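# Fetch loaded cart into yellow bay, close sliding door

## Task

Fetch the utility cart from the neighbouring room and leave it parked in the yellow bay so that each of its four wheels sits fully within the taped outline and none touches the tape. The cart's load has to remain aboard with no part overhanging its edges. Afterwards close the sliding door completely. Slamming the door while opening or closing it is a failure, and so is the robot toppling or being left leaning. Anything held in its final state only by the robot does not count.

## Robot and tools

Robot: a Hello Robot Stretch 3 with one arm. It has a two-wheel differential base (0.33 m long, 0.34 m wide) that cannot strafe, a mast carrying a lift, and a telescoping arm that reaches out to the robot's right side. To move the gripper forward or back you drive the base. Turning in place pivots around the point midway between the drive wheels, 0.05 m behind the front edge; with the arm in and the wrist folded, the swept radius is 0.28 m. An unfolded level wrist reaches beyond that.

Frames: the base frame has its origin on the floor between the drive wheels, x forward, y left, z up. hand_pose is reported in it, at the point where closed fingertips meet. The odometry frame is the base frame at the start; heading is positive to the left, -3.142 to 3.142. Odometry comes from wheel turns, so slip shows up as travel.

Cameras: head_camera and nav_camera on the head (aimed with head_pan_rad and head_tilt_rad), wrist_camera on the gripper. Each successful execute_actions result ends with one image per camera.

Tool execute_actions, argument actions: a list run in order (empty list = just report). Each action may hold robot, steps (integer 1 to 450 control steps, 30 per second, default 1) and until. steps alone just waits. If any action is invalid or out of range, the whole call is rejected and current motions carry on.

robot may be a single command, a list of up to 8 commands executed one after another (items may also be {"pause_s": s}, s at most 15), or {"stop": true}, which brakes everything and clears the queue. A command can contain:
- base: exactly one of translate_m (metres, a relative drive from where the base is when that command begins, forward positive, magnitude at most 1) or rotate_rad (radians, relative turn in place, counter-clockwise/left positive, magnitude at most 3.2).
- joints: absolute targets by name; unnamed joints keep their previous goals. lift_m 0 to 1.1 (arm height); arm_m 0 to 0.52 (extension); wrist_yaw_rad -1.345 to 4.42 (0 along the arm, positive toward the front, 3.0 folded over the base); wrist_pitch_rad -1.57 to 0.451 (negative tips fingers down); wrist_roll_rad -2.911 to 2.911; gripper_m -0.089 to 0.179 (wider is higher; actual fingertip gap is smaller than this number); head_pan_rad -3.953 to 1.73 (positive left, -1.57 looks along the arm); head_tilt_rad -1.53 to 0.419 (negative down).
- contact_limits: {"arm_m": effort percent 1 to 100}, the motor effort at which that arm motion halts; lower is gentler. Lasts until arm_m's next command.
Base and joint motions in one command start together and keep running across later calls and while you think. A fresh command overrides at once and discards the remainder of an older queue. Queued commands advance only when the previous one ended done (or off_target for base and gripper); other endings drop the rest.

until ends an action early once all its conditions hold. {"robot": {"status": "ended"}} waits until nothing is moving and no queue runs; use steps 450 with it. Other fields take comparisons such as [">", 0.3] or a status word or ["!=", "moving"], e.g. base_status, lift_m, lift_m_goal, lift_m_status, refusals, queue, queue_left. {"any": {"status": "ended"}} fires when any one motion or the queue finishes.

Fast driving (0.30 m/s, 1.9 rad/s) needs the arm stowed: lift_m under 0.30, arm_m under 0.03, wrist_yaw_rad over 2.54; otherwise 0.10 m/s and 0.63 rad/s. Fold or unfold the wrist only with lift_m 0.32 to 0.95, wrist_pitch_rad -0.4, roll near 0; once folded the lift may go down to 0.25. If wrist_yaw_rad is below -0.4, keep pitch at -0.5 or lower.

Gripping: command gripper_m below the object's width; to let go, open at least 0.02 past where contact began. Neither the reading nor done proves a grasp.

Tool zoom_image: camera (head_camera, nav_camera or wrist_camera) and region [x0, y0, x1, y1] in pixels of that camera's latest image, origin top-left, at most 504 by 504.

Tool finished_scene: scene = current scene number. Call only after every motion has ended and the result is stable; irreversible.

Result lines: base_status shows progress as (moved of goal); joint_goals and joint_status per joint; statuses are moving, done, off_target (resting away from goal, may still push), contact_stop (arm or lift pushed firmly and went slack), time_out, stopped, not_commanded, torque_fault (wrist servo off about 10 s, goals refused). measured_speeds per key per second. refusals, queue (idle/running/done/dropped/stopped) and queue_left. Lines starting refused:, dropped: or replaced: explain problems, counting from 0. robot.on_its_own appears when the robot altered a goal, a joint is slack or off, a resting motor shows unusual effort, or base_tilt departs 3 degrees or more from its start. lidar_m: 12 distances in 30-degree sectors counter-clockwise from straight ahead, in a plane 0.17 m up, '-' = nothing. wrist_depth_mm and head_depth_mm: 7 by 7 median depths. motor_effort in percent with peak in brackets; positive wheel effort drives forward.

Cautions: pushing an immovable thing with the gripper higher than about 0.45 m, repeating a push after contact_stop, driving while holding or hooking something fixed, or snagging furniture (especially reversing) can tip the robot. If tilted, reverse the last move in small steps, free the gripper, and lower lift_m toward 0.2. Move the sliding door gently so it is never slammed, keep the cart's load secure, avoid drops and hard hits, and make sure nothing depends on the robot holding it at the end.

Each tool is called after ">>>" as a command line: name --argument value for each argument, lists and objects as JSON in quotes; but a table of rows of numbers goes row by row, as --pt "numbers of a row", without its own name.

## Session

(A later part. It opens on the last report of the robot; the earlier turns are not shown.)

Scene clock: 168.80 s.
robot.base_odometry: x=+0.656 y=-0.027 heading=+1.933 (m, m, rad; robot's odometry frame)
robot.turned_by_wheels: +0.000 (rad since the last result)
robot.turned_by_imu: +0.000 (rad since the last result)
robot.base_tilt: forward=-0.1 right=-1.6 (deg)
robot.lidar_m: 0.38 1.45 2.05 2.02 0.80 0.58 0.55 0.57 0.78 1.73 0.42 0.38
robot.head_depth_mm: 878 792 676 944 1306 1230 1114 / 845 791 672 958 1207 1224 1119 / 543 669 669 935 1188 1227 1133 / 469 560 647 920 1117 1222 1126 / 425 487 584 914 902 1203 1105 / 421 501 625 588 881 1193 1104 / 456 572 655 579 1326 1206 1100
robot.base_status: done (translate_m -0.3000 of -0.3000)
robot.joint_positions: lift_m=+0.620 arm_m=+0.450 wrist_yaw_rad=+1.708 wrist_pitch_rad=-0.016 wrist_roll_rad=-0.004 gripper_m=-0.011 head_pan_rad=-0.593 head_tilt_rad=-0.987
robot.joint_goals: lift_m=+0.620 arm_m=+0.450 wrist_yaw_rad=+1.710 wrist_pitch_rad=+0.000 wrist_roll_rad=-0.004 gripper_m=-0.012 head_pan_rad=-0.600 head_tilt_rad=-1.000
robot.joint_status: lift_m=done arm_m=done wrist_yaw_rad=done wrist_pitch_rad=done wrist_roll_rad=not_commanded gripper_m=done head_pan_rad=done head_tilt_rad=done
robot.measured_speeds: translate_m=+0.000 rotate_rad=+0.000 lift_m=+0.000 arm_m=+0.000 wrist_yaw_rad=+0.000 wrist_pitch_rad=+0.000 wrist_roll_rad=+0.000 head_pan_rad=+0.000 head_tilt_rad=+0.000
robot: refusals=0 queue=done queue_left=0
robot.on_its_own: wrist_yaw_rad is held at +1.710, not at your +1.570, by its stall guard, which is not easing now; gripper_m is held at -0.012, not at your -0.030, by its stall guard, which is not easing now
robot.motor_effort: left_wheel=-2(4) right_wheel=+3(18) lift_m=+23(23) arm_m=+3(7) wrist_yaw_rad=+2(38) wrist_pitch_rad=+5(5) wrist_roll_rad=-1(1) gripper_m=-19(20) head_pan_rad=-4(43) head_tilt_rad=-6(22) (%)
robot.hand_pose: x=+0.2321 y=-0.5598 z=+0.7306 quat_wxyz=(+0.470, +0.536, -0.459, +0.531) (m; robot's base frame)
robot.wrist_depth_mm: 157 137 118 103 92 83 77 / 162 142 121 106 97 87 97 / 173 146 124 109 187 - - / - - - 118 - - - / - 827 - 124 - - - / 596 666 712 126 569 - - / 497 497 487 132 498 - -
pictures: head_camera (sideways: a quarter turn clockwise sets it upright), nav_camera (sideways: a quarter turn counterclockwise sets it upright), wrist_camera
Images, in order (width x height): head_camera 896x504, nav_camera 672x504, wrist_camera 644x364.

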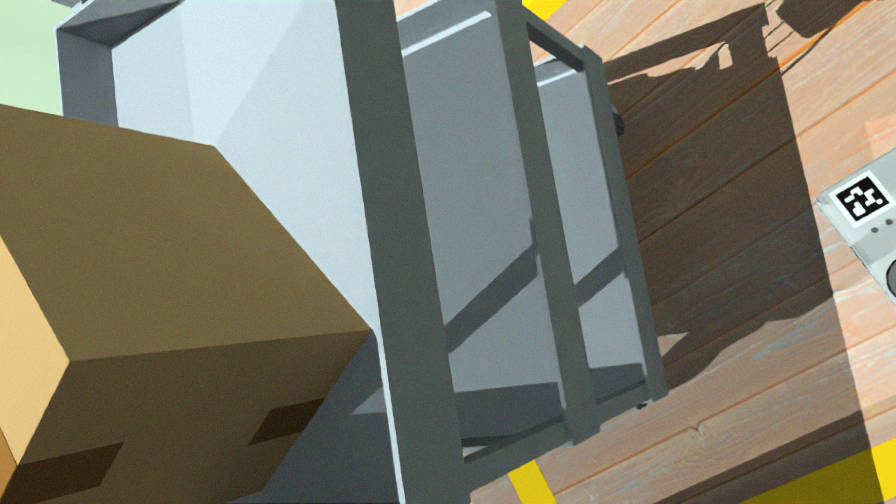

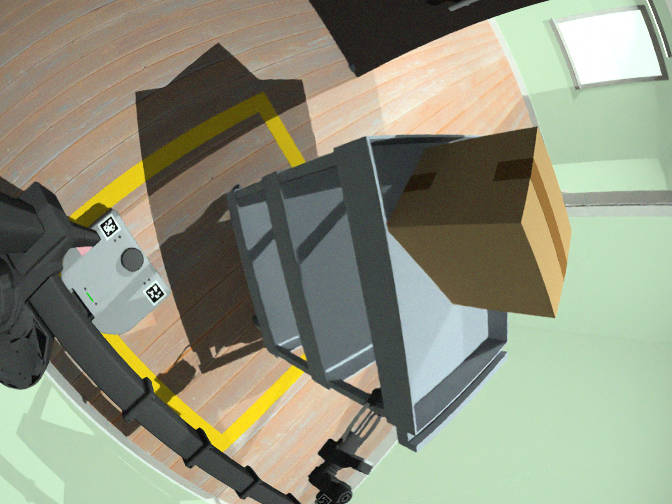

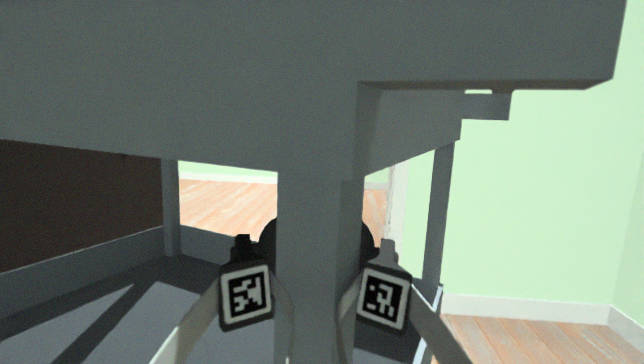

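>>> execute_actions --actions '[{"robot":{"base":{"translate_m":-0.22},"joints":{"arm_m":0.51}},"steps":350,"until":{"robot":{"status":"ended"}}},{"robot":{"joints":{"head_pan_rad":-0.3,"head_tilt_rad":-0.9}},"steps":50,"until":{"robot":{"status":"ended"}}}]'

Scene clock: 172.97 s.
robot.base_odometry: x=+0.734 y=-0.233 heading=+1.933 (m, m, rad; robot's odometry frame)
robot.turned_by_wheels: +0.000 (rad since the last result)
robot.turned_by_imu: +0.001 (rad since the last result)
robot.base_tilt: forward=-0.1 right=-1.6 (deg)
robot.lidar_m: 0.48 1.68 2.10 1.38 0.48 0.35 0.33 0.34 0.47 1.24 0.49 0.47
robot.head_depth_mm: 507 537 676 635 926 1174 1131 / 521 547 637 649 942 1195 1133 / 572 641 704 966 953 1216 1126 / 3045 2256 716 966 947 1230 1114 / 2993 2333 1930 1626 1407 1249 1118 / 2999 2309 1920 1622 1412 1238 1113 / 2930 2320 1916 1597 1402 1244 1115
robot.base_status: done (translate_m -0.2200 of -0.2200)
robot.joint_positions: lift_m=+0.620 arm_m=+0.510 wrist_yaw_rad=+1.696 wrist_pitch_rad=-0.016 wrist_roll_rad=-0.004 gripper_m=-0.011 head_pan_rad=-0.307 head_tilt_rad=-0.903
robot.joint_goals: lift_m=+0.620 arm_m=+0.510 wrist_yaw_rad=+1.710 wrist_pitch_rad=+0.000 wrist_roll_rad=-0.004 gripper_m=-0.012 head_pan_rad=-0.300 head_tilt_rad=-0.900
robot.joint_status: lift_m=done arm_m=done wrist_yaw_rad=done wrist_pitch_rad=done wrist_roll_rad=not_commanded gripper_m=done head_pan_rad=done head_tilt_rad=done
robot.measured_speeds: translate_m=+0.000 rotate_rad=+0.000 lift_m=+0.000 arm_m=+0.000 wrist_yaw_rad=+0.000 wrist_pitch_rad=+0.000 wrist_roll_rad=+0.000 head_pan_rad=+0.000 head_tilt_rad=+0.000
robot: refusals=0 queue=done queue_left=0
robot.on_its_own: wrist_yaw_rad is held at +1.710, not at your +1.570, by its stall guard, which is not easing now; gripper_m is held at -0.012, not at your -0.030, by its stall guard, which is not easing now; wrist_yaw_rad is at rest, and its effort (+14) is outside its rest range (-12 to +12)
robot.motor_effort: left_wheel=+2(17) right_wheel=-4(31) lift_m=+23(23) arm_m=+2(8) wrist_yaw_rad=+14(30) wrist_pitch_rad=+5(5) wrist_roll_rad=+0(1) gripper_m=-19(19) head_pan_rad=+4(29) head_tilt_rad=+1(14) (%)
robot.hand_pose: x=+0.2325 y=-0.6229 z=+0.7308 quat_wxyz=(+0.473, +0.533, -0.462, +0.528) (m; robot's base frame)
robot.wrist_depth_mm: 190 150 120 101 87 76 69 / 197 155 124 104 92 82 - / 224 160 127 108 157 455 - / - - - 116 - - - / - - 863 123 - - - / 583 639 717 125 - - - / 489 501 494 130 503 - -
pictures: head_camera (sideways: a quarter turn clockwise sets it upright), nav_camera (sideways: a quarter turn counterclockwise sets it upright), wrist_camera
Images, in order (width x height): head_camera 896x504, nav_camera 672x504, wrist_camera 644x364.

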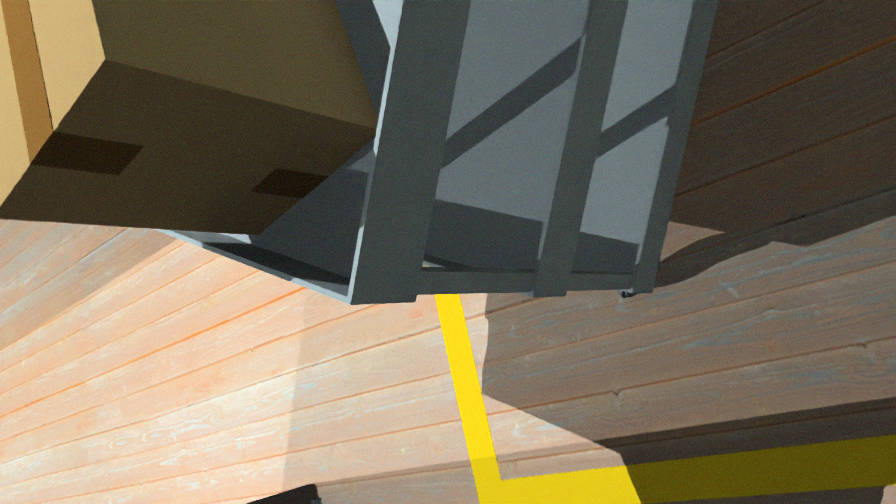

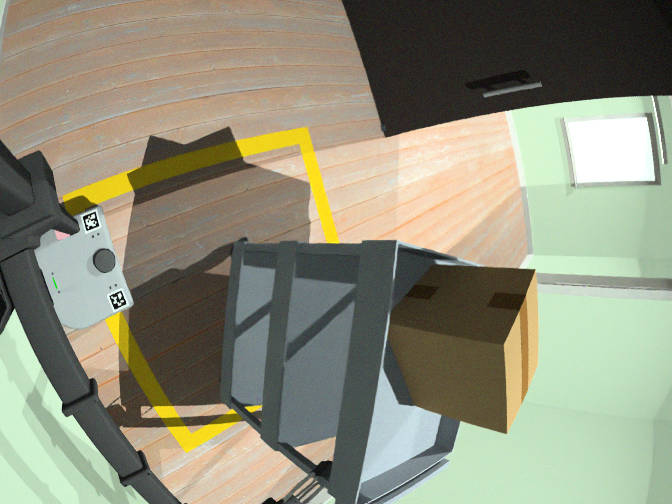

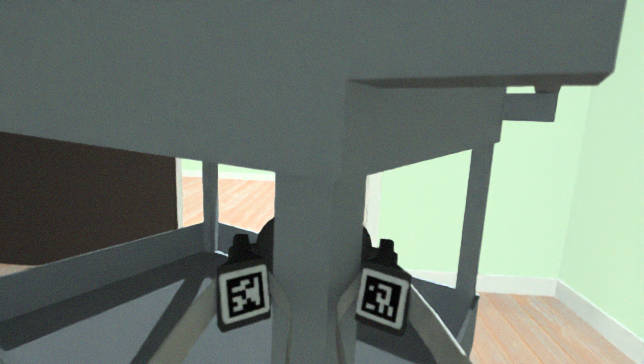

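>>> execute_actions --actions '[{"robot":[{"joints":{"arm_m":0.37}},{"joints":{"gripper_m":0.13,"head_pan_rad":-0.9,"head_tilt_rad":-0.9}}],"steps":350,"until":{"robot":{"status":"ended"}}}]'

Scene clock: 177.20 s.
robot.base_odometry: x=+0.734 y=-0.233 heading=+1.933 (m, m, rad; robot's odometry frame)
robot.turned_by_wheels: +0.000 (rad since the last result)
robot.turned_by_imu: +0.000 (rad since the last result)
robot.base_tilt: forward=-0.1 right=-1.6 (deg)
robot.lidar_m: 0.52 1.68 2.10 1.38 0.48 0.35 0.33 0.34 0.47 1.24 0.47 0.47
robot.head_depth_mm: 1638 1831 689 1701 1433 1267 1133 / 1756 830 691 1549 1423 1261 1130 / 1850 872 742 996 1107 1256 1126 / 1997 895 738 983 1117 1232 1126 / 651 752 732 985 945 1222 1120 / 580 656 708 962 940 1200 1117 / 537 593 664 956 919 1183 1114
robot.base_status: done (translate_m -0.2200 of -0.2200)
robot.joint_positions: lift_m=+0.620 arm_m=+0.370 wrist_yaw_rad=+1.621 wrist_pitch_rad=-0.016 wrist_roll_rad=-0.004 gripper_m=+0.130 head_pan_rad=-0.893 head_tilt_rad=-0.902
robot.joint_goals: lift_m=+0.620 arm_m=+0.370 wrist_yaw_rad=+1.617 wrist_pitch_rad=+0.000 wrist_roll_rad=-0.004 gripper_m=+0.130 head_pan_rad=-0.900 head_tilt_rad=-0.900
robot.joint_status: lift_m=done arm_m=done wrist_yaw_rad=done wrist_pitch_rad=done wrist_roll_rad=not_commanded gripper_m=done head_pan_rad=done head_tilt_rad=done
robot.measured_speeds: translate_m=+0.000 rotate_rad=+0.000 lift_m=+0.000 arm_m=+0.000 wrist_yaw_rad=+0.000 wrist_pitch_rad=+0.000 wrist_roll_rad=+0.000 head_pan_rad=+0.000 head_tilt_rad=+0.000
robot: refusals=0 queue=done queue_left=0
robot.on_its_own: wrist_yaw_rad is held at +1.617, not at your +1.570, by its stall guard, which is not easing now
robot.motor_effort: left_wheel=-3(11) right_wheel=+1(11) lift_m=+23(23) arm_m=-4(11) wrist_yaw_rad=-3(42) wrist_pitch_rad=+5(5) wrist_roll_rad=-1(0) gripper_m=+0(80) head_pan_rad=-4(43) head_tilt_rad=+1(2) (%)
robot.hand_pose: x=+0.2341 y=-0.5024 z=+0.7306 quat_wxyz=(+0.493, +0.515, -0.482, +0.510) (m; robot's base frame)
robot.wrist_depth_mm: 274 168 123 96 79 67 62 / 275 174 126 101 89 81 368 / 432 184 130 108 145 276 - / - - - 115 - - - / - - 835 123 - - - / 575 - 665 127 642 - - / 522 493 505 131 527 525 -
pictures: head_camera (sideways: a quarter turn clockwise sets it upright), nav_camera (sideways: a quarter turn counterclockwise sets it upright), wrist_camera
Images, in order (width x height): head_camera 896x504, nav_camera 672x504, wrist_camera 644x364.

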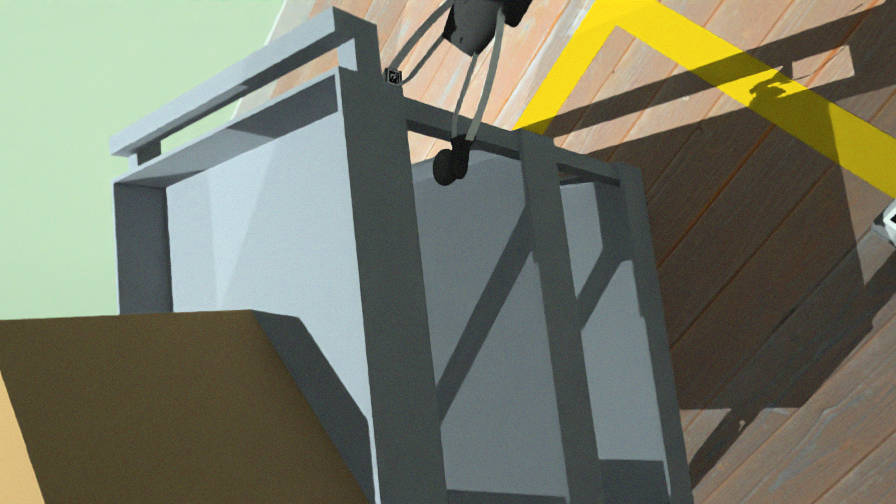

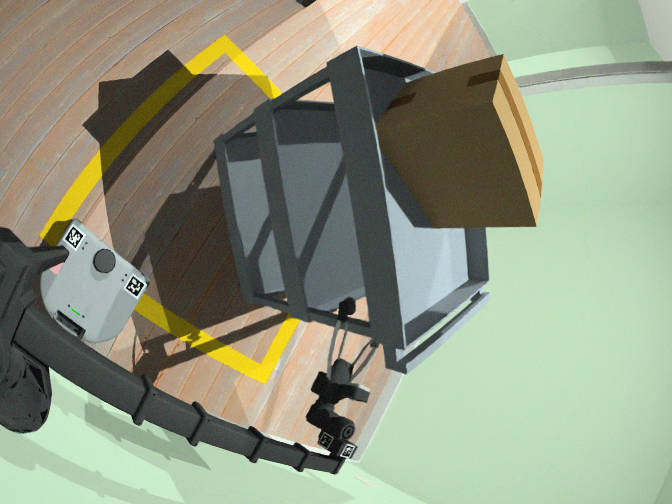

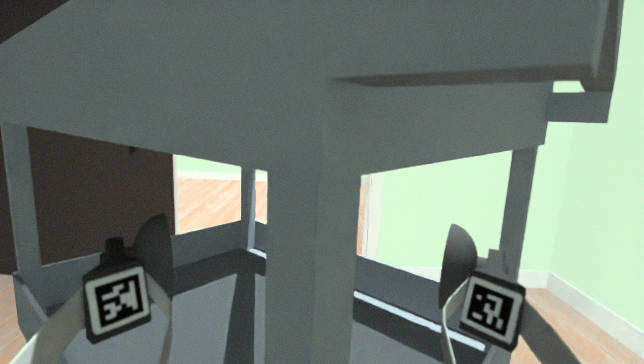

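>>> execute_actions --actions '[{"robot":[{"joints":{"gripper_m":-0.03}},{"joints":{"arm_m":0.2}},{"joints":{"arm_m":0.03},"base":{"translate_m":-0.04}},{"joints":{"gripper_m":0.13,"head_pan_rad":-0.35,"head_tilt_rad":-0.75}}],"steps":400,"until":{"robot":{"status":"ended"}}}]'

Scene clock: 186.57 s.
robot.base_odometry: x=+0.749 y=-0.270 heading=+1.933 (m, m, rad; robot's odometry frame)
robot.turned_by_wheels: +0.000 (rad since the last result)
robot.turned_by_imu: +0.001 (rad since the last result)
robot.base_tilt: forward=-0.1 right=-1.7 (deg)
robot.lidar_m: 0.39 1.72 2.10 1.21 0.42 0.31 0.29 0.30 0.41 1.09 0.27 0.25
robot.head_depth_mm: 1819 2063 2267 739 607 529 1140 / 1702 555 605 693 604 479 982 / 1635 565 614 686 602 503 685 / - 571 626 701 599 830 996 / 3992 575 640 702 628 877 1116 / 3896 586 676 714 983 1231 1160 / 3752 3142 824 871 1454 1321 1151
robot.base_status: done (translate_m -0.0400 of -0.0400)
robot.joint_positions: lift_m=+0.620 arm_m=+0.030 wrist_yaw_rad=+1.524 wrist_pitch_rad=-0.018 wrist_roll_rad=-0.004 gripper_m=+0.130 head_pan_rad=-0.357 head_tilt_rad=-0.754
robot.joint_goals: lift_m=+0.620 arm_m=+0.030 wrist_yaw_rad=+1.527 wrist_pitch_rad=+0.000 wrist_roll_rad=-0.004 gripper_m=+0.130 head_pan_rad=-0.350 head_tilt_rad=-0.750
robot.joint_status: lift_m=done arm_m=done wrist_yaw_rad=done wrist_pitch_rad=done wrist_roll_rad=not_commanded gripper_m=done head_pan_rad=done head_tilt_rad=done
robot.measured_speeds: translate_m=+0.000 rotate_rad=+0.000 lift_m=+0.000 arm_m=+0.000 wrist_yaw_rad=+0.000 wrist_pitch_rad=+0.000 wrist_roll_rad=+0.000 head_pan_rad=+0.000 head_tilt_rad=+0.000
robot: refusals=0 queue=done queue_left=0
robot.on_its_own: wrist_yaw_rad is held at +1.527, not at your +1.570, by its stall guard, which is not easing now
robot.motor_effort: left_wheel=-2(12) right_wheel=+1(16) lift_m=+23(23) arm_m=-4(9) wrist_yaw_rad=+3(42) wrist_pitch_rad=+5(5) wrist_roll_rad=-1(0) gripper_m=+0(100) head_pan_rad=+4(41) head_tilt_rad=+3(14) (%)
robot.hand_pose: x=+0.2341 y=-0.1873 z=+0.7300 quat_wxyz=(+0.518, +0.492, -0.506, +0.484) (m; robot's base frame)
robot.wrist_depth_mm: - - 142 73 51 54 173 / - - 146 96 116 145 180 / - - 150 110 128 152 190 / - - - 117 - - - / - - 799 124 - - - / - - 664 128 677 - - / - - 502 133 541 512 -
pictures: head_camera (sideways: a quarter turn clockwise sets it upright), nav_camera (sideways: a quarter turn counterclockwise sets it upright), wrist_camera
Images, in order (width x height): head_camera 896x504, nav_camera 672x504, wrist_camera 644x364.

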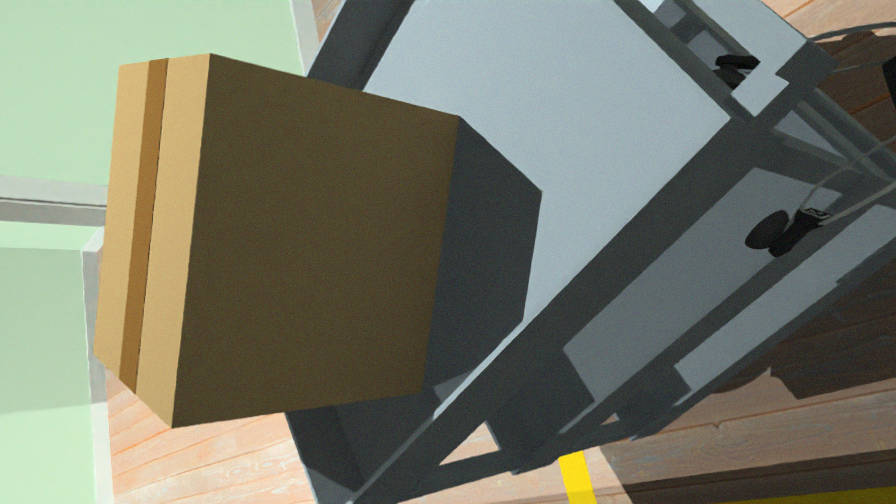

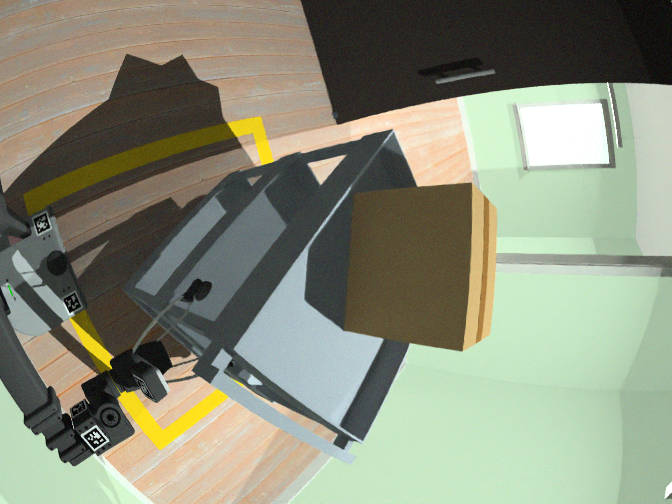

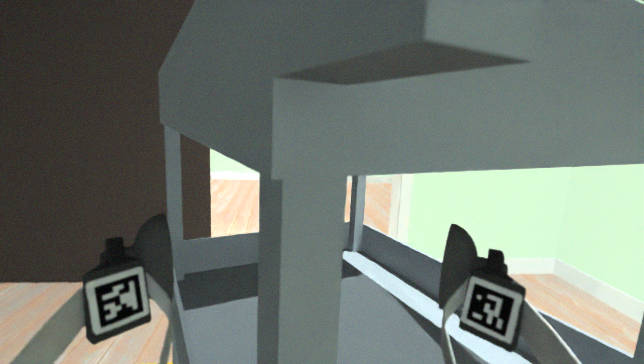

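>>> execute_actions --actions '[{"robot":[{"base":{"translate_m":-0.015},"joints":{"wrist_pitch_rad":-0.5,"lift_m":0.65,"gripper_m":0.17}},{"joints":{"wrist_pitch_rad":-1.0,"lift_m":0.70,"head_pan_rad":-0.7,"head_tilt_rad":-1.2}}],"steps":200,"until":{"robot":{"status":"ended"}}}]'

Scene clock: 189.67 s.
robot.base_odometry: x=+0.754 y=-0.284 heading=+1.932 (m, m, rad; robot's odometry frame)
robot.turned_by_wheels: +0.000 (rad since the last result)
robot.turned_by_imu: +0.004 (rad since the last result)
robot.base_tilt: forward=+0.0 right=-1.7 (deg)
robot.lidar_m: 0.39 1.72 2.10 1.17 0.41 0.30 0.29 0.30 0.41 1.09 0.28 0.26
robot.head_depth_mm: 647 754 1506 1389 1314 1190 1058 / 676 622 943 1377 - 1186 1083 / 677 615 566 1201 1282 1214 - / 676 612 561 767 1237 1201 - / 601 609 560 876 1266 1197 - / 587 609 571 1117 1256 1182 1105 / 578 606 905 1227 1267 1173 1112
robot.base_status: off_target (translate_m -0.0145 of -0.0150)
robot.joint_positions: lift_m=+0.700 arm_m=+0.030 wrist_yaw_rad=+1.524 wrist_pitch_rad=-1.004 wrist_roll_rad=-0.004 gripper_m=+0.170 head_pan_rad=-0.693 head_tilt_rad=-1.185
robot.joint_goals: lift_m=+0.700 arm_m=+0.030 wrist_yaw_rad=+1.527 wrist_pitch_rad=-1.000 wrist_roll_rad=-0.004 gripper_m=+0.170 head_pan_rad=-0.700 head_tilt_rad=-1.200
robot.joint_status: lift_m=done arm_m=done wrist_yaw_rad=done wrist_pitch_rad=done wrist_roll_rad=not_commanded gripper_m=done head_pan_rad=done head_tilt_rad=done
robot.measured_speeds: translate_m=+0.000 rotate_rad=+0.000 lift_m=+0.000 arm_m=+0.000 wrist_yaw_rad=+0.000 wrist_pitch_rad=+0.000 wrist_roll_rad=+0.000 head_pan_rad=+0.000 head_tilt_rad=+0.000
robot: refusals=0 queue=done queue_left=0
robot.on_its_own: wrist_yaw_rad is held at +1.527, not at your +1.570, by its stall guard, which is not easing now; left_wheel is at rest, and its effort (-77) is outside its rest range (-18 to +18); right_wheel is at rest, and its effort (-46) is outside its rest range (-18 to +18)
robot.motor_effort: left_wheel=-77(82) right_wheel=-46(51) lift_m=+30(31) arm_m=-4(4) wrist_yaw_rad=+2(3) wrist_pitch_rad=+1(5) wrist_roll_rad=+0(1) gripper_m=+0(82) head_pan_rad=-5(32) head_tilt_rad=-7(35) (%)
robot.hand_pose: x=+0.0957 y=-0.1809 z=+0.6093 quat_wxyz=(+0.684, +0.674, -0.212, +0.183) (m; robot's base frame)
robot.wrist_depth_mm: 997 - 414 177 423 432 424 / 946 976 774 219 388 354 495 / 872 875 878 275 329 706 987 / 835 841 848 401 708 905 921 / 787 779 797 656 809 832 873 / - 748 732 762 777 789 781 / 665 722 728 729 709 722 760
pictures: head_camera (sideways: a quarter turn clockwise sets it upright), nav_camera (sideways: a quarter turn counterclockwise sets it upright), wrist_camera
Images, in order (width x height): head_camera 896x504, nav_camera 672x504, wrist_camera 644x364.

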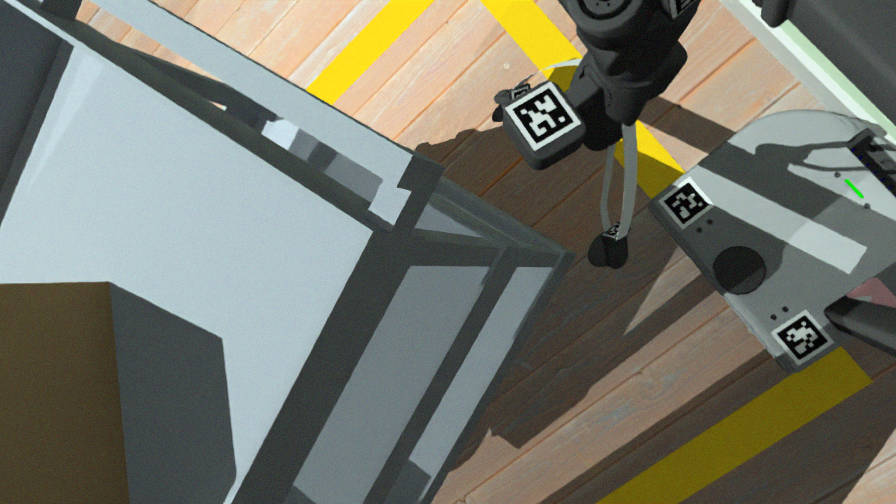

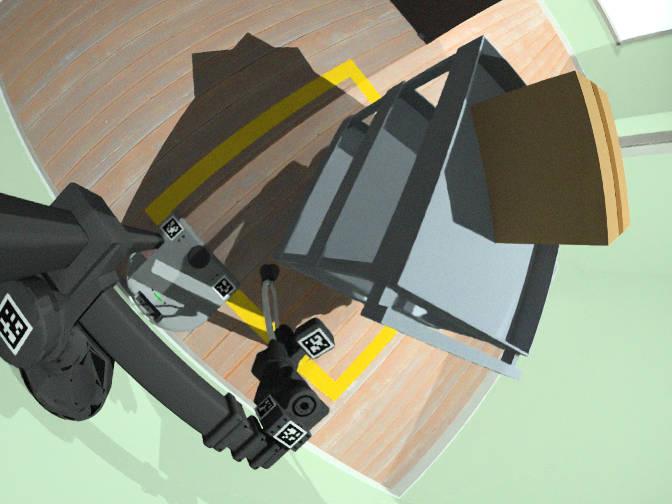

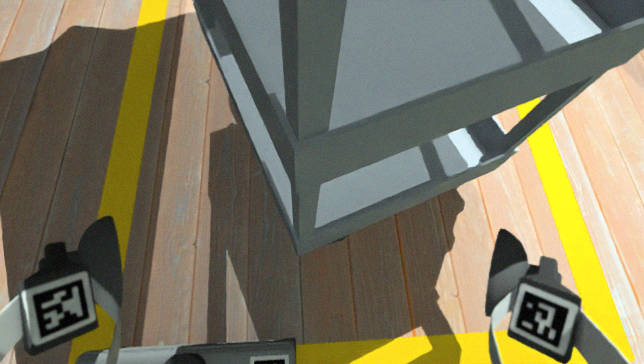

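>>> execute_actions --actions '[{"robot":[{"base":{"translate_m":0.04},"joints":{"gripper_m":0.0,"wrist_pitch_rad":-0.4,"lift_m":0.74}},{"joints":{"wrist_yaw_rad":3.0}},{"base":{"rotate_rad":-1.571}},{"base":{"translate_m":-0.55},"joints":{"head_pan_rad":0.5,"head_tilt_rad":-0.65}}],"steps":450,"until":{"robot":{"status":"ended"}}}]'

Scene clock: 196.83 s.
robot.base_odometry: x=+0.739 y=-0.246 heading=+1.933 (m, m, rad; robot's odometry frame)
robot.turned_by_wheels: +0.000 (rad since the last result)
robot.turned_by_imu: +0.001 (rad since the last result)
robot.base_tilt: forward=-0.1 right=-1.7 (deg)
robot.lidar_m: 0.37 1.69 2.09 1.33 0.47 0.34 0.33 0.34 0.46 1.24 0.23 0.24
robot.head_depth_mm: 656 643 1474 1388 1316 1189 1082 / 669 615 582 458 1254 1188 1130 / 676 614 561 504 1271 1216 - / 653 611 560 535 1153 1213 - / 566 611 559 861 1245 1193 - / 557 607 568 889 1275 1173 1109 / 546 605 898 1216 1262 1176 1109
robot.base_status: done (translate_m +0.0400 of +0.0400)
robot.joint_positions: lift_m=+0.740 arm_m=+0.030 wrist_yaw_rad=+1.530 wrist_pitch_rad=-0.452 wrist_roll_rad=-0.004 gripper_m=+0.001 head_pan_rad=-0.694 head_tilt_rad=-1.186
robot.joint_goals: lift_m=+0.740 arm_m=+0.030 wrist_yaw_rad=+1.527 wrist_pitch_rad=-0.400 wrist_roll_rad=-0.004 gripper_m=+0.000 head_pan_rad=-0.700 head_tilt_rad=-1.200
robot.joint_status: lift_m=done arm_m=done wrist_yaw_rad=done wrist_pitch_rad=off_target wrist_roll_rad=not_commanded gripper_m=done head_pan_rad=done head_tilt_rad=done
robot.measured_speeds: translate_m=+0.000 rotate_rad=+0.000 lift_m=+0.000 arm_m=+0.000 wrist_yaw_rad=+0.000 wrist_pitch_rad=+0.000 wrist_roll_rad=+0.000 head_pan_rad=+0.000 head_tilt_rad=+0.000
robot: refusals=0 queue=dropped queue_left=0
robot.on_its_own: wrist_yaw_rad is held at +1.527, not at your +1.570, by its stall guard, which is not easing now
robot.motor_effort: left_wheel=-1(77) right_wheel=+3(46) lift_m=+33(34) arm_m=-3(4) wrist_yaw_rad=-2(4) wrist_pitch_rad=+15(16) wrist_roll_rad=+0(1) gripper_m=-23(92) head_pan_rad=-4(4) head_tilt_rad=-7(7) (%)
robot.hand_pose: x=+0.1985 y=-0.1843 z=+0.7448 quat_wxyz=(+0.608, +0.591, -0.386, +0.364) (m; robot's base frame)
robot.wrist_depth_mm: - - 94 64 71 - - / - - 109 69 76 - - / - - 129 62 - - - / - - 568 58 - - - / - - 576 63 - - - / - - - 69 - - - / 912 952 663 139 49 - -
pictures: head_camera (sideways: a quarter turn clockwise sets it upright), nav_camera (sideways: a quarter turn counterclockwise sets it upright), wrist_camera
dropped: robot: command 0 of its queue: wrist_pitch_rad: off_target
Images, in order (width x height): head_camera 896x504, nav_camera 672x504, wrist_camera 644x364.

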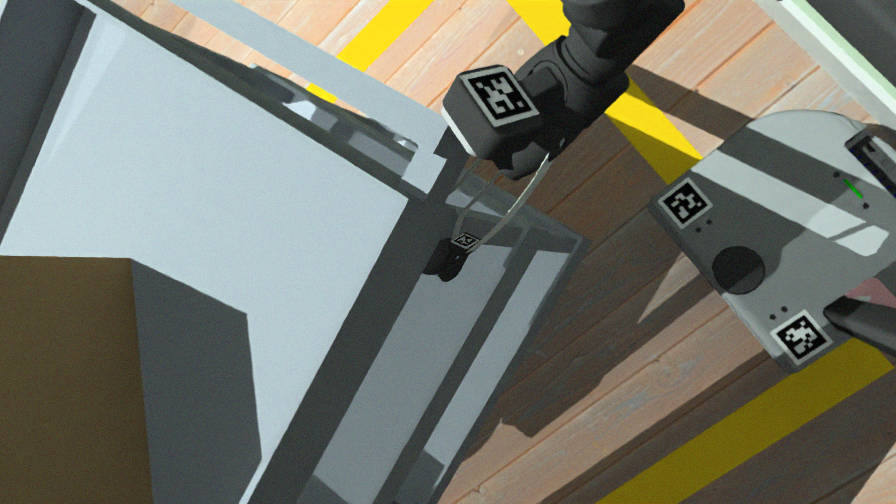

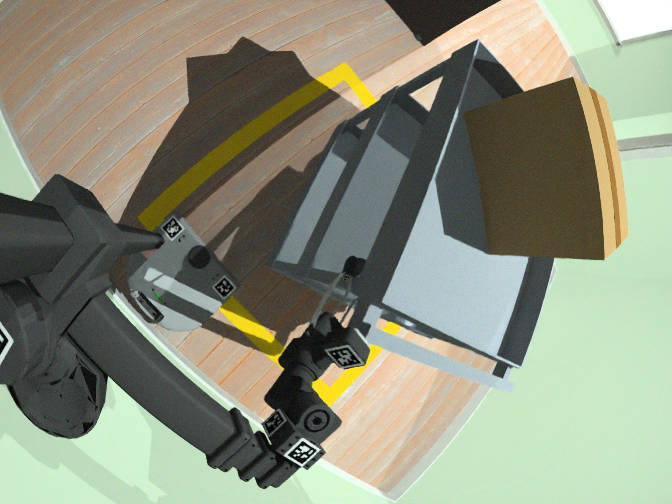

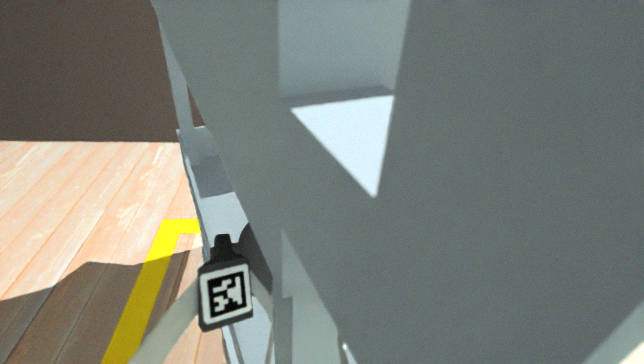

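>>> execute_actions --actions '[{"robot":[{"joints":{"gripper_m":0.1}},{"joints":{"wrist_pitch_rad":-1.3,"lift_m":0.72}},{"joints":{"gripper_m":0.0,"wrist_yaw_rad":2.3}},{"joints":{"wrist_yaw_rad":3.0,"wrist_pitch_rad":-0.4,"arm_m":0}},{"base":{"rotate_rad":-1.571}},{"base":{"translate_m":-0.55},"joints":{"head_pan_rad":0.5,"head_tilt_rad":-0.65}}],"steps":450,"until":{"robot":{"status":"ended"}}}]'

Scene clock: 212.00 s.
robot.base_odometry: x=+0.228 y=-0.440 heading=+0.362 (m, m, rad; robot's odometry frame)
robot.turned_by_wheels: -1.571 (rad since the last result)
robot.turned_by_imu: -1.571 (rad since the last result)
robot.base_tilt: forward=-0.6 right=-1.2 (deg)
robot.lidar_m: 0.73 0.73 0.79 1.62 1.68 1.54 1.39 0.48 0.35 0.33 0.35 0.47
robot.head_depth_mm: 1929 2083 2297 2095 1733 1431 1228 / 2029 2217 1116 903 1666 1424 1224 / 2106 2327 1110 852 1114 1329 1222 / 2218 930 1000 1219 1140 1313 1205 / 2313 861 948 1209 1132 1312 1201 / 2314 817 884 1235 1165 1344 1200 / 2065 834 972 1208 1157 1331 1196
robot.base_status: moving (translate_m -0.5469 of -0.5500)
robot.joint_positions: lift_m=+0.720 arm_m=+0.000 wrist_yaw_rad=+2.997 wrist_pitch_rad=-0.420 wrist_roll_rad=-0.004 gripper_m=+0.000 head_pan_rad=+0.493 head_tilt_rad=-0.656
robot.joint_goals: lift_m=+0.720 arm_m=+0.000 wrist_yaw_rad=+3.000 wrist_pitch_rad=-0.400 wrist_roll_rad=-0.004 gripper_m=+0.000 head_pan_rad=+0.500 head_tilt_rad=-0.650
robot.joint_status: lift_m=done arm_m=done wrist_yaw_rad=done wrist_pitch_rad=done wrist_roll_rad=not_commanded gripper_m=done head_pan_rad=done head_tilt_rad=done
robot.measured_speeds: translate_m=-0.033 rotate_rad=+0.000 lift_m=+0.000 arm_m=+0.000 wrist_yaw_rad=+0.000 wrist_pitch_rad=+0.000 wrist_roll_rad=+0.000 head_pan_rad=+0.000 head_tilt_rad=+0.000
robot: refusals=0 queue=running queue_left=0
robot.motor_effort: left_wheel=+0(7) right_wheel=-3(5) lift_m=+22(32) arm_m=-4(4) wrist_yaw_rad=+3(2) wrist_pitch_rad=+6(15) wrist_roll_rad=-1(0) gripper_m=-2(80) head_pan_rad=+3(47) head_tilt_rad=+3(33) (%)
robot.hand_pose: x=+0.0111 y=+0.0766 z=+0.7325 quat_wxyz=(+0.197, +0.699, +0.098, +0.681) (m; robot's base frame)
robot.wrist_depth_mm: - - - - - - 644 / - - - - - - - / - - - - - 910 987 / - - - - - - 718 / - - - - - - - / - - - - - 951 991 / 890 897 899 963 960 991 815
pictures: head_camera (sideways: a quarter turn clockwise sets it upright), nav_camera (sideways: a quarter turn counterclockwise sets it upright), wrist_camera
Images, in order (width x height): head_camera 896x504, nav_camera 672x504, wrist_camera 644x364.

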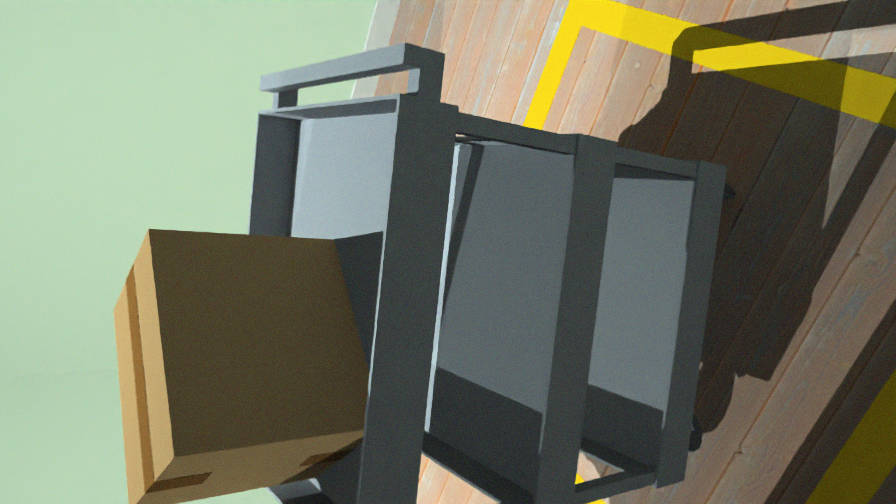

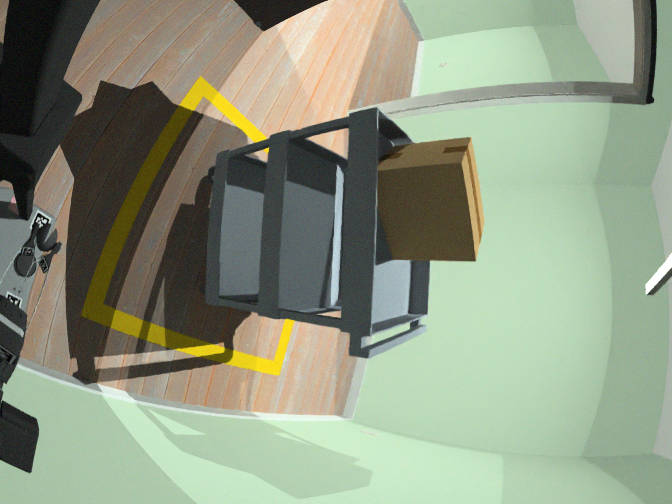

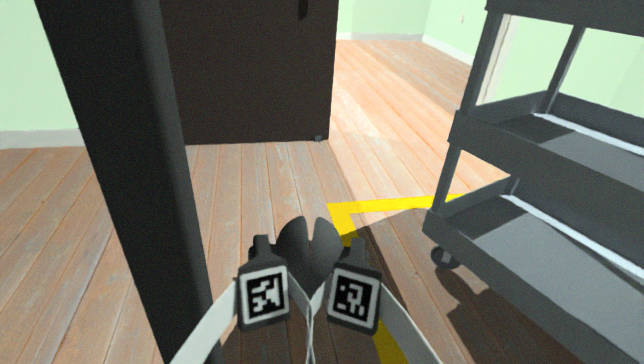

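>>> execute_actions --actions '[{"robot":[{"base":{"rotate_rad":1.571},"joints":{"lift_m":0.27}},{"base":{"translate_m":1.0}},{"base":{"translate_m":0.22}},{"base":{"rotate_rad":1.571},"joints":{"head_pan_rad":-1.3,"head_tilt_rad":-0.5}},{"base":{"translate_m":-0.85}},{"joints":{"lift_m":0.76}},{"joints":{"wrist_yaw_rad":1.35,"gripper_m":0.1}},{"joints":{"wrist_pitch_rad":0}}],"steps":450,"until":{"robot":{"status":"ended"}}},{"steps":450,"until":{"robot":{"status":"ended"}}}]'

Scene clock: 239.73 s.
robot.base_odometry: x=+0.588 y=+1.001 heading=-2.780 (m, m, rad; robot's odometry frame)
robot.turned_by_wheels: +3.142 (rad since the last result)
robot.turned_by_imu: +3.138 (rad since the last result)
robot.base_tilt: forward=-0.1 right=-1.7 (deg)
robot.lidar_m: 1.55 2.21 0.42 0.34 0.40 1.48 1.42 0.67 0.67 3.19 0.70 0.62
robot.head_depth_mm: 2668 2862 3164 2782 2046 1612 1332 / 2706 2932 3194 2752 2039 1601 1317 / 2806 3026 3230 2705 2022 1579 1322 / 2927 3138 3391 2678 1982 1574 1320 / 2919 3129 3546 2642 1984 1577 1299 / 3021 3257 3515 2649 1949 1558 1303 / 3077 3396 3648 2579 1949 1514 1145
robot.base_status: done (translate_m -0.8500 of -0.8500)
robot.joint_positions: lift_m=+0.760 arm_m=+0.000 wrist_yaw_rad=+1.353 wrist_pitch_rad=-0.023 wrist_roll_rad=-0.004 gripper_m=+0.100 head_pan_rad=-1.293 head_tilt_rad=-0.507
robot.joint_goals: lift_m=+0.760 arm_m=+0.000 wrist_yaw_rad=+1.350 wrist_pitch_rad=+0.000 wrist_roll_rad=-0.004 gripper_m=+0.100 head_pan_rad=-1.300 head_tilt_rad=-0.500
robot.joint_status: lift_m=done arm_m=done wrist_yaw_rad=done wrist_pitch_rad=done wrist_roll_rad=not_commanded gripper_m=done head_pan_rad=done head_tilt_rad=done
robot.measured_speeds: translate_m=+0.000 rotate_rad=+0.000 lift_m=+0.000 arm_m=+0.000 wrist_yaw_rad=+0.000 wrist_pitch_rad=+0.000 wrist_roll_rad=+0.000 head_pan_rad=+0.000 head_tilt_rad=+0.000
robot: refusals=0 queue=done queue_left=0
robot.motor_effort: left_wheel=-2(13) right_wheel=+1(8) lift_m=+30(32) arm_m=-4(4) wrist_yaw_rad=-4(1) wrist_pitch_rad=+7(7) wrist_roll_rad=+0(0) gripper_m=+0(77) head_pan_rad=-5(46) head_tilt_rad=+4(19) (%)
robot.hand_pose: x=+0.2282 y=-0.2004 z=+0.8685 quat_wxyz=(+0.558, +0.448, -0.545, +0.437) (m; robot's base frame)
robot.wrist_depth_mm: - - - 870 467 477 - / - - - 901 468 494 - / - - - 913 480 514 - / - - - 923 496 526 - / - - - 913 519 - - / - - - 940 565 - - / - - - 958 548 - -
pictures: head_camera (sideways: a quarter turn clockwise sets it upright), nav_camera (sideways: a quarter turn counterclockwise sets it upright), wrist_camera
Images, in order (width x height): head_camera 896x504, nav_camera 672x504, wrist_camera 644x364.

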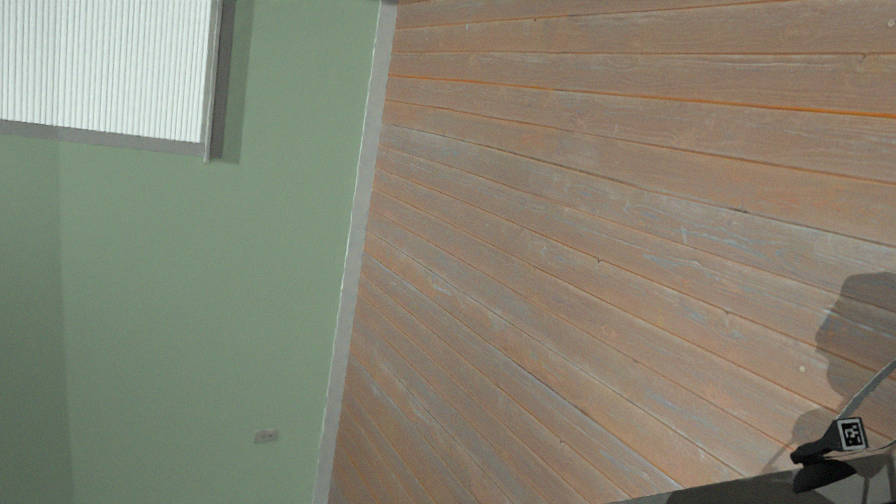

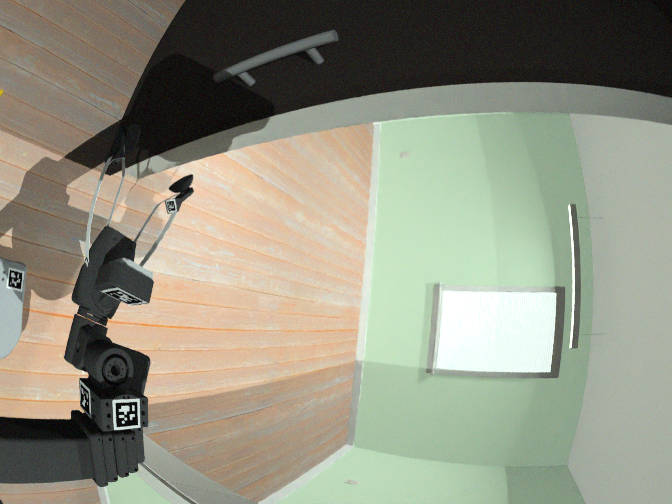

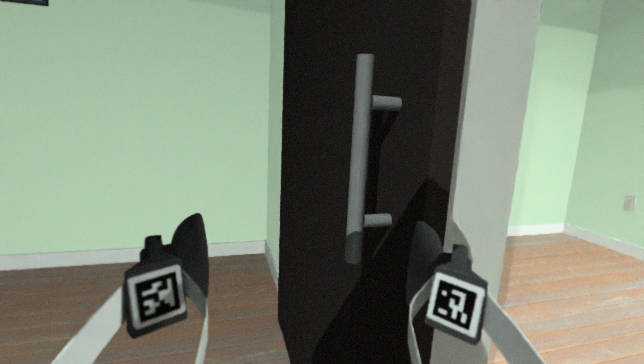

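>>> execute_actions --actions '[{"robot":[{"joints":{"arm_m":0.14,"lift_m":0.83,"head_pan_rad":-0.75,"head_tilt_rad":-0.6}},{"base":{"translate_m":0.17}}],"steps":300,"until":{"robot":{"status":"ended"}}}]'

Scene clock: 245.17 s.
robot.base_odometry: x=+0.429 y=+0.941 heading=-2.780 (m, m, rad; robot's odometry frame)
robot.turned_by_wheels: +0.000 (rad since the last result)
robot.turned_by_imu: +0.001 (rad since the last result)
robot.base_tilt: forward=-0.1 right=-1.7 (deg)
robot.lidar_m: 1.75 2.22 0.50 0.40 0.40 1.66 1.59 0.80 2.22 3.18 0.51 0.59
robot.head_depth_mm: 412 543 2849 2393 1897 1559 1268 / 408 442 492 627 811 1455 1260 / 444 482 527 581 644 776 1025 / 487 533 589 618 702 869 1027 / 539 597 672 764 883 1048 1192 / 605 679 773 900 1080 1331 1240 / 691 782 916 1103 1369 1458 1230
robot.base_status: done (translate_m +0.1700 of +0.1700)
robot.joint_positions: lift_m=+0.830 arm_m=+0.140 wrist_yaw_rad=+1.352 wrist_pitch_rad=-0.021 wrist_roll_rad=-0.004 gripper_m=+0.100 head_pan_rad=-0.757 head_tilt_rad=-0.593
robot.joint_goals: lift_m=+0.830 arm_m=+0.140 wrist_yaw_rad=+1.350 wrist_pitch_rad=+0.000 wrist_roll_rad=-0.004 gripper_m=+0.100 head_pan_rad=-0.750 head_tilt_rad=-0.600
robot.joint_status: lift_m=done arm_m=done wrist_yaw_rad=done wrist_pitch_rad=done wrist_roll_rad=not_commanded gripper_m=done head_pan_rad=done head_tilt_rad=done
robot.measured_speeds: translate_m=+0.000 rotate_rad=+0.000 lift_m=+0.000 arm_m=+0.000 wrist_yaw_rad=+0.000 wrist_pitch_rad=+0.000 wrist_roll_rad=+0.000 head_pan_rad=+0.000 head_tilt_rad=+0.000
robot: refusals=0 queue=done queue_left=0
robot.motor_effort: left_wheel=-3(3) right_wheel=+1(5) lift_m=+30(30) arm_m=+3(4) wrist_yaw_rad=-2(4) wrist_pitch_rad=+6(7) wrist_roll_rad=+0(1) gripper_m=+0(0) head_pan_rad=+4(41) head_tilt_rad=-4(15) (%)
robot.hand_pose: x=+0.2282 y=-0.3403 z=+0.9389 quat_wxyz=(+0.558, +0.447, -0.545, +0.437) (m; robot's base frame)
robot.wrist_depth_mm: - - - 393 225 281 - / - - - 398 230 291 - / - - - 314 237 299 - / - - - 307 242 309 - / - - - 318 249 323 - / - - - 353 255 338 - / - - - 335 267 - -
pictures: head_camera (sideways: a quarter turn clockwise sets it upright), nav_camera (sideways: a quarter turn counterclockwise sets it upright), wrist_camera
Images, in order (width x height): head_camera 896x504, nav_camera 672x504, wrist_camera 644x364.

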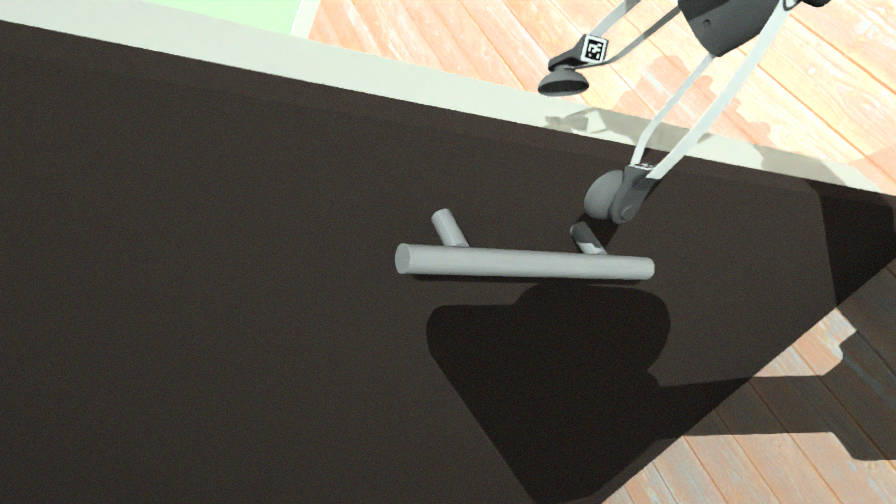

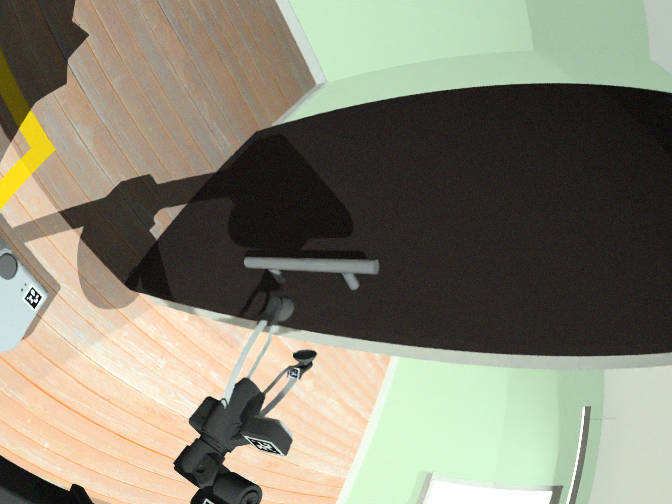

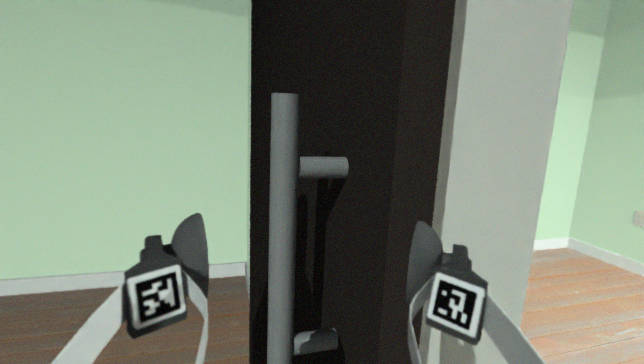

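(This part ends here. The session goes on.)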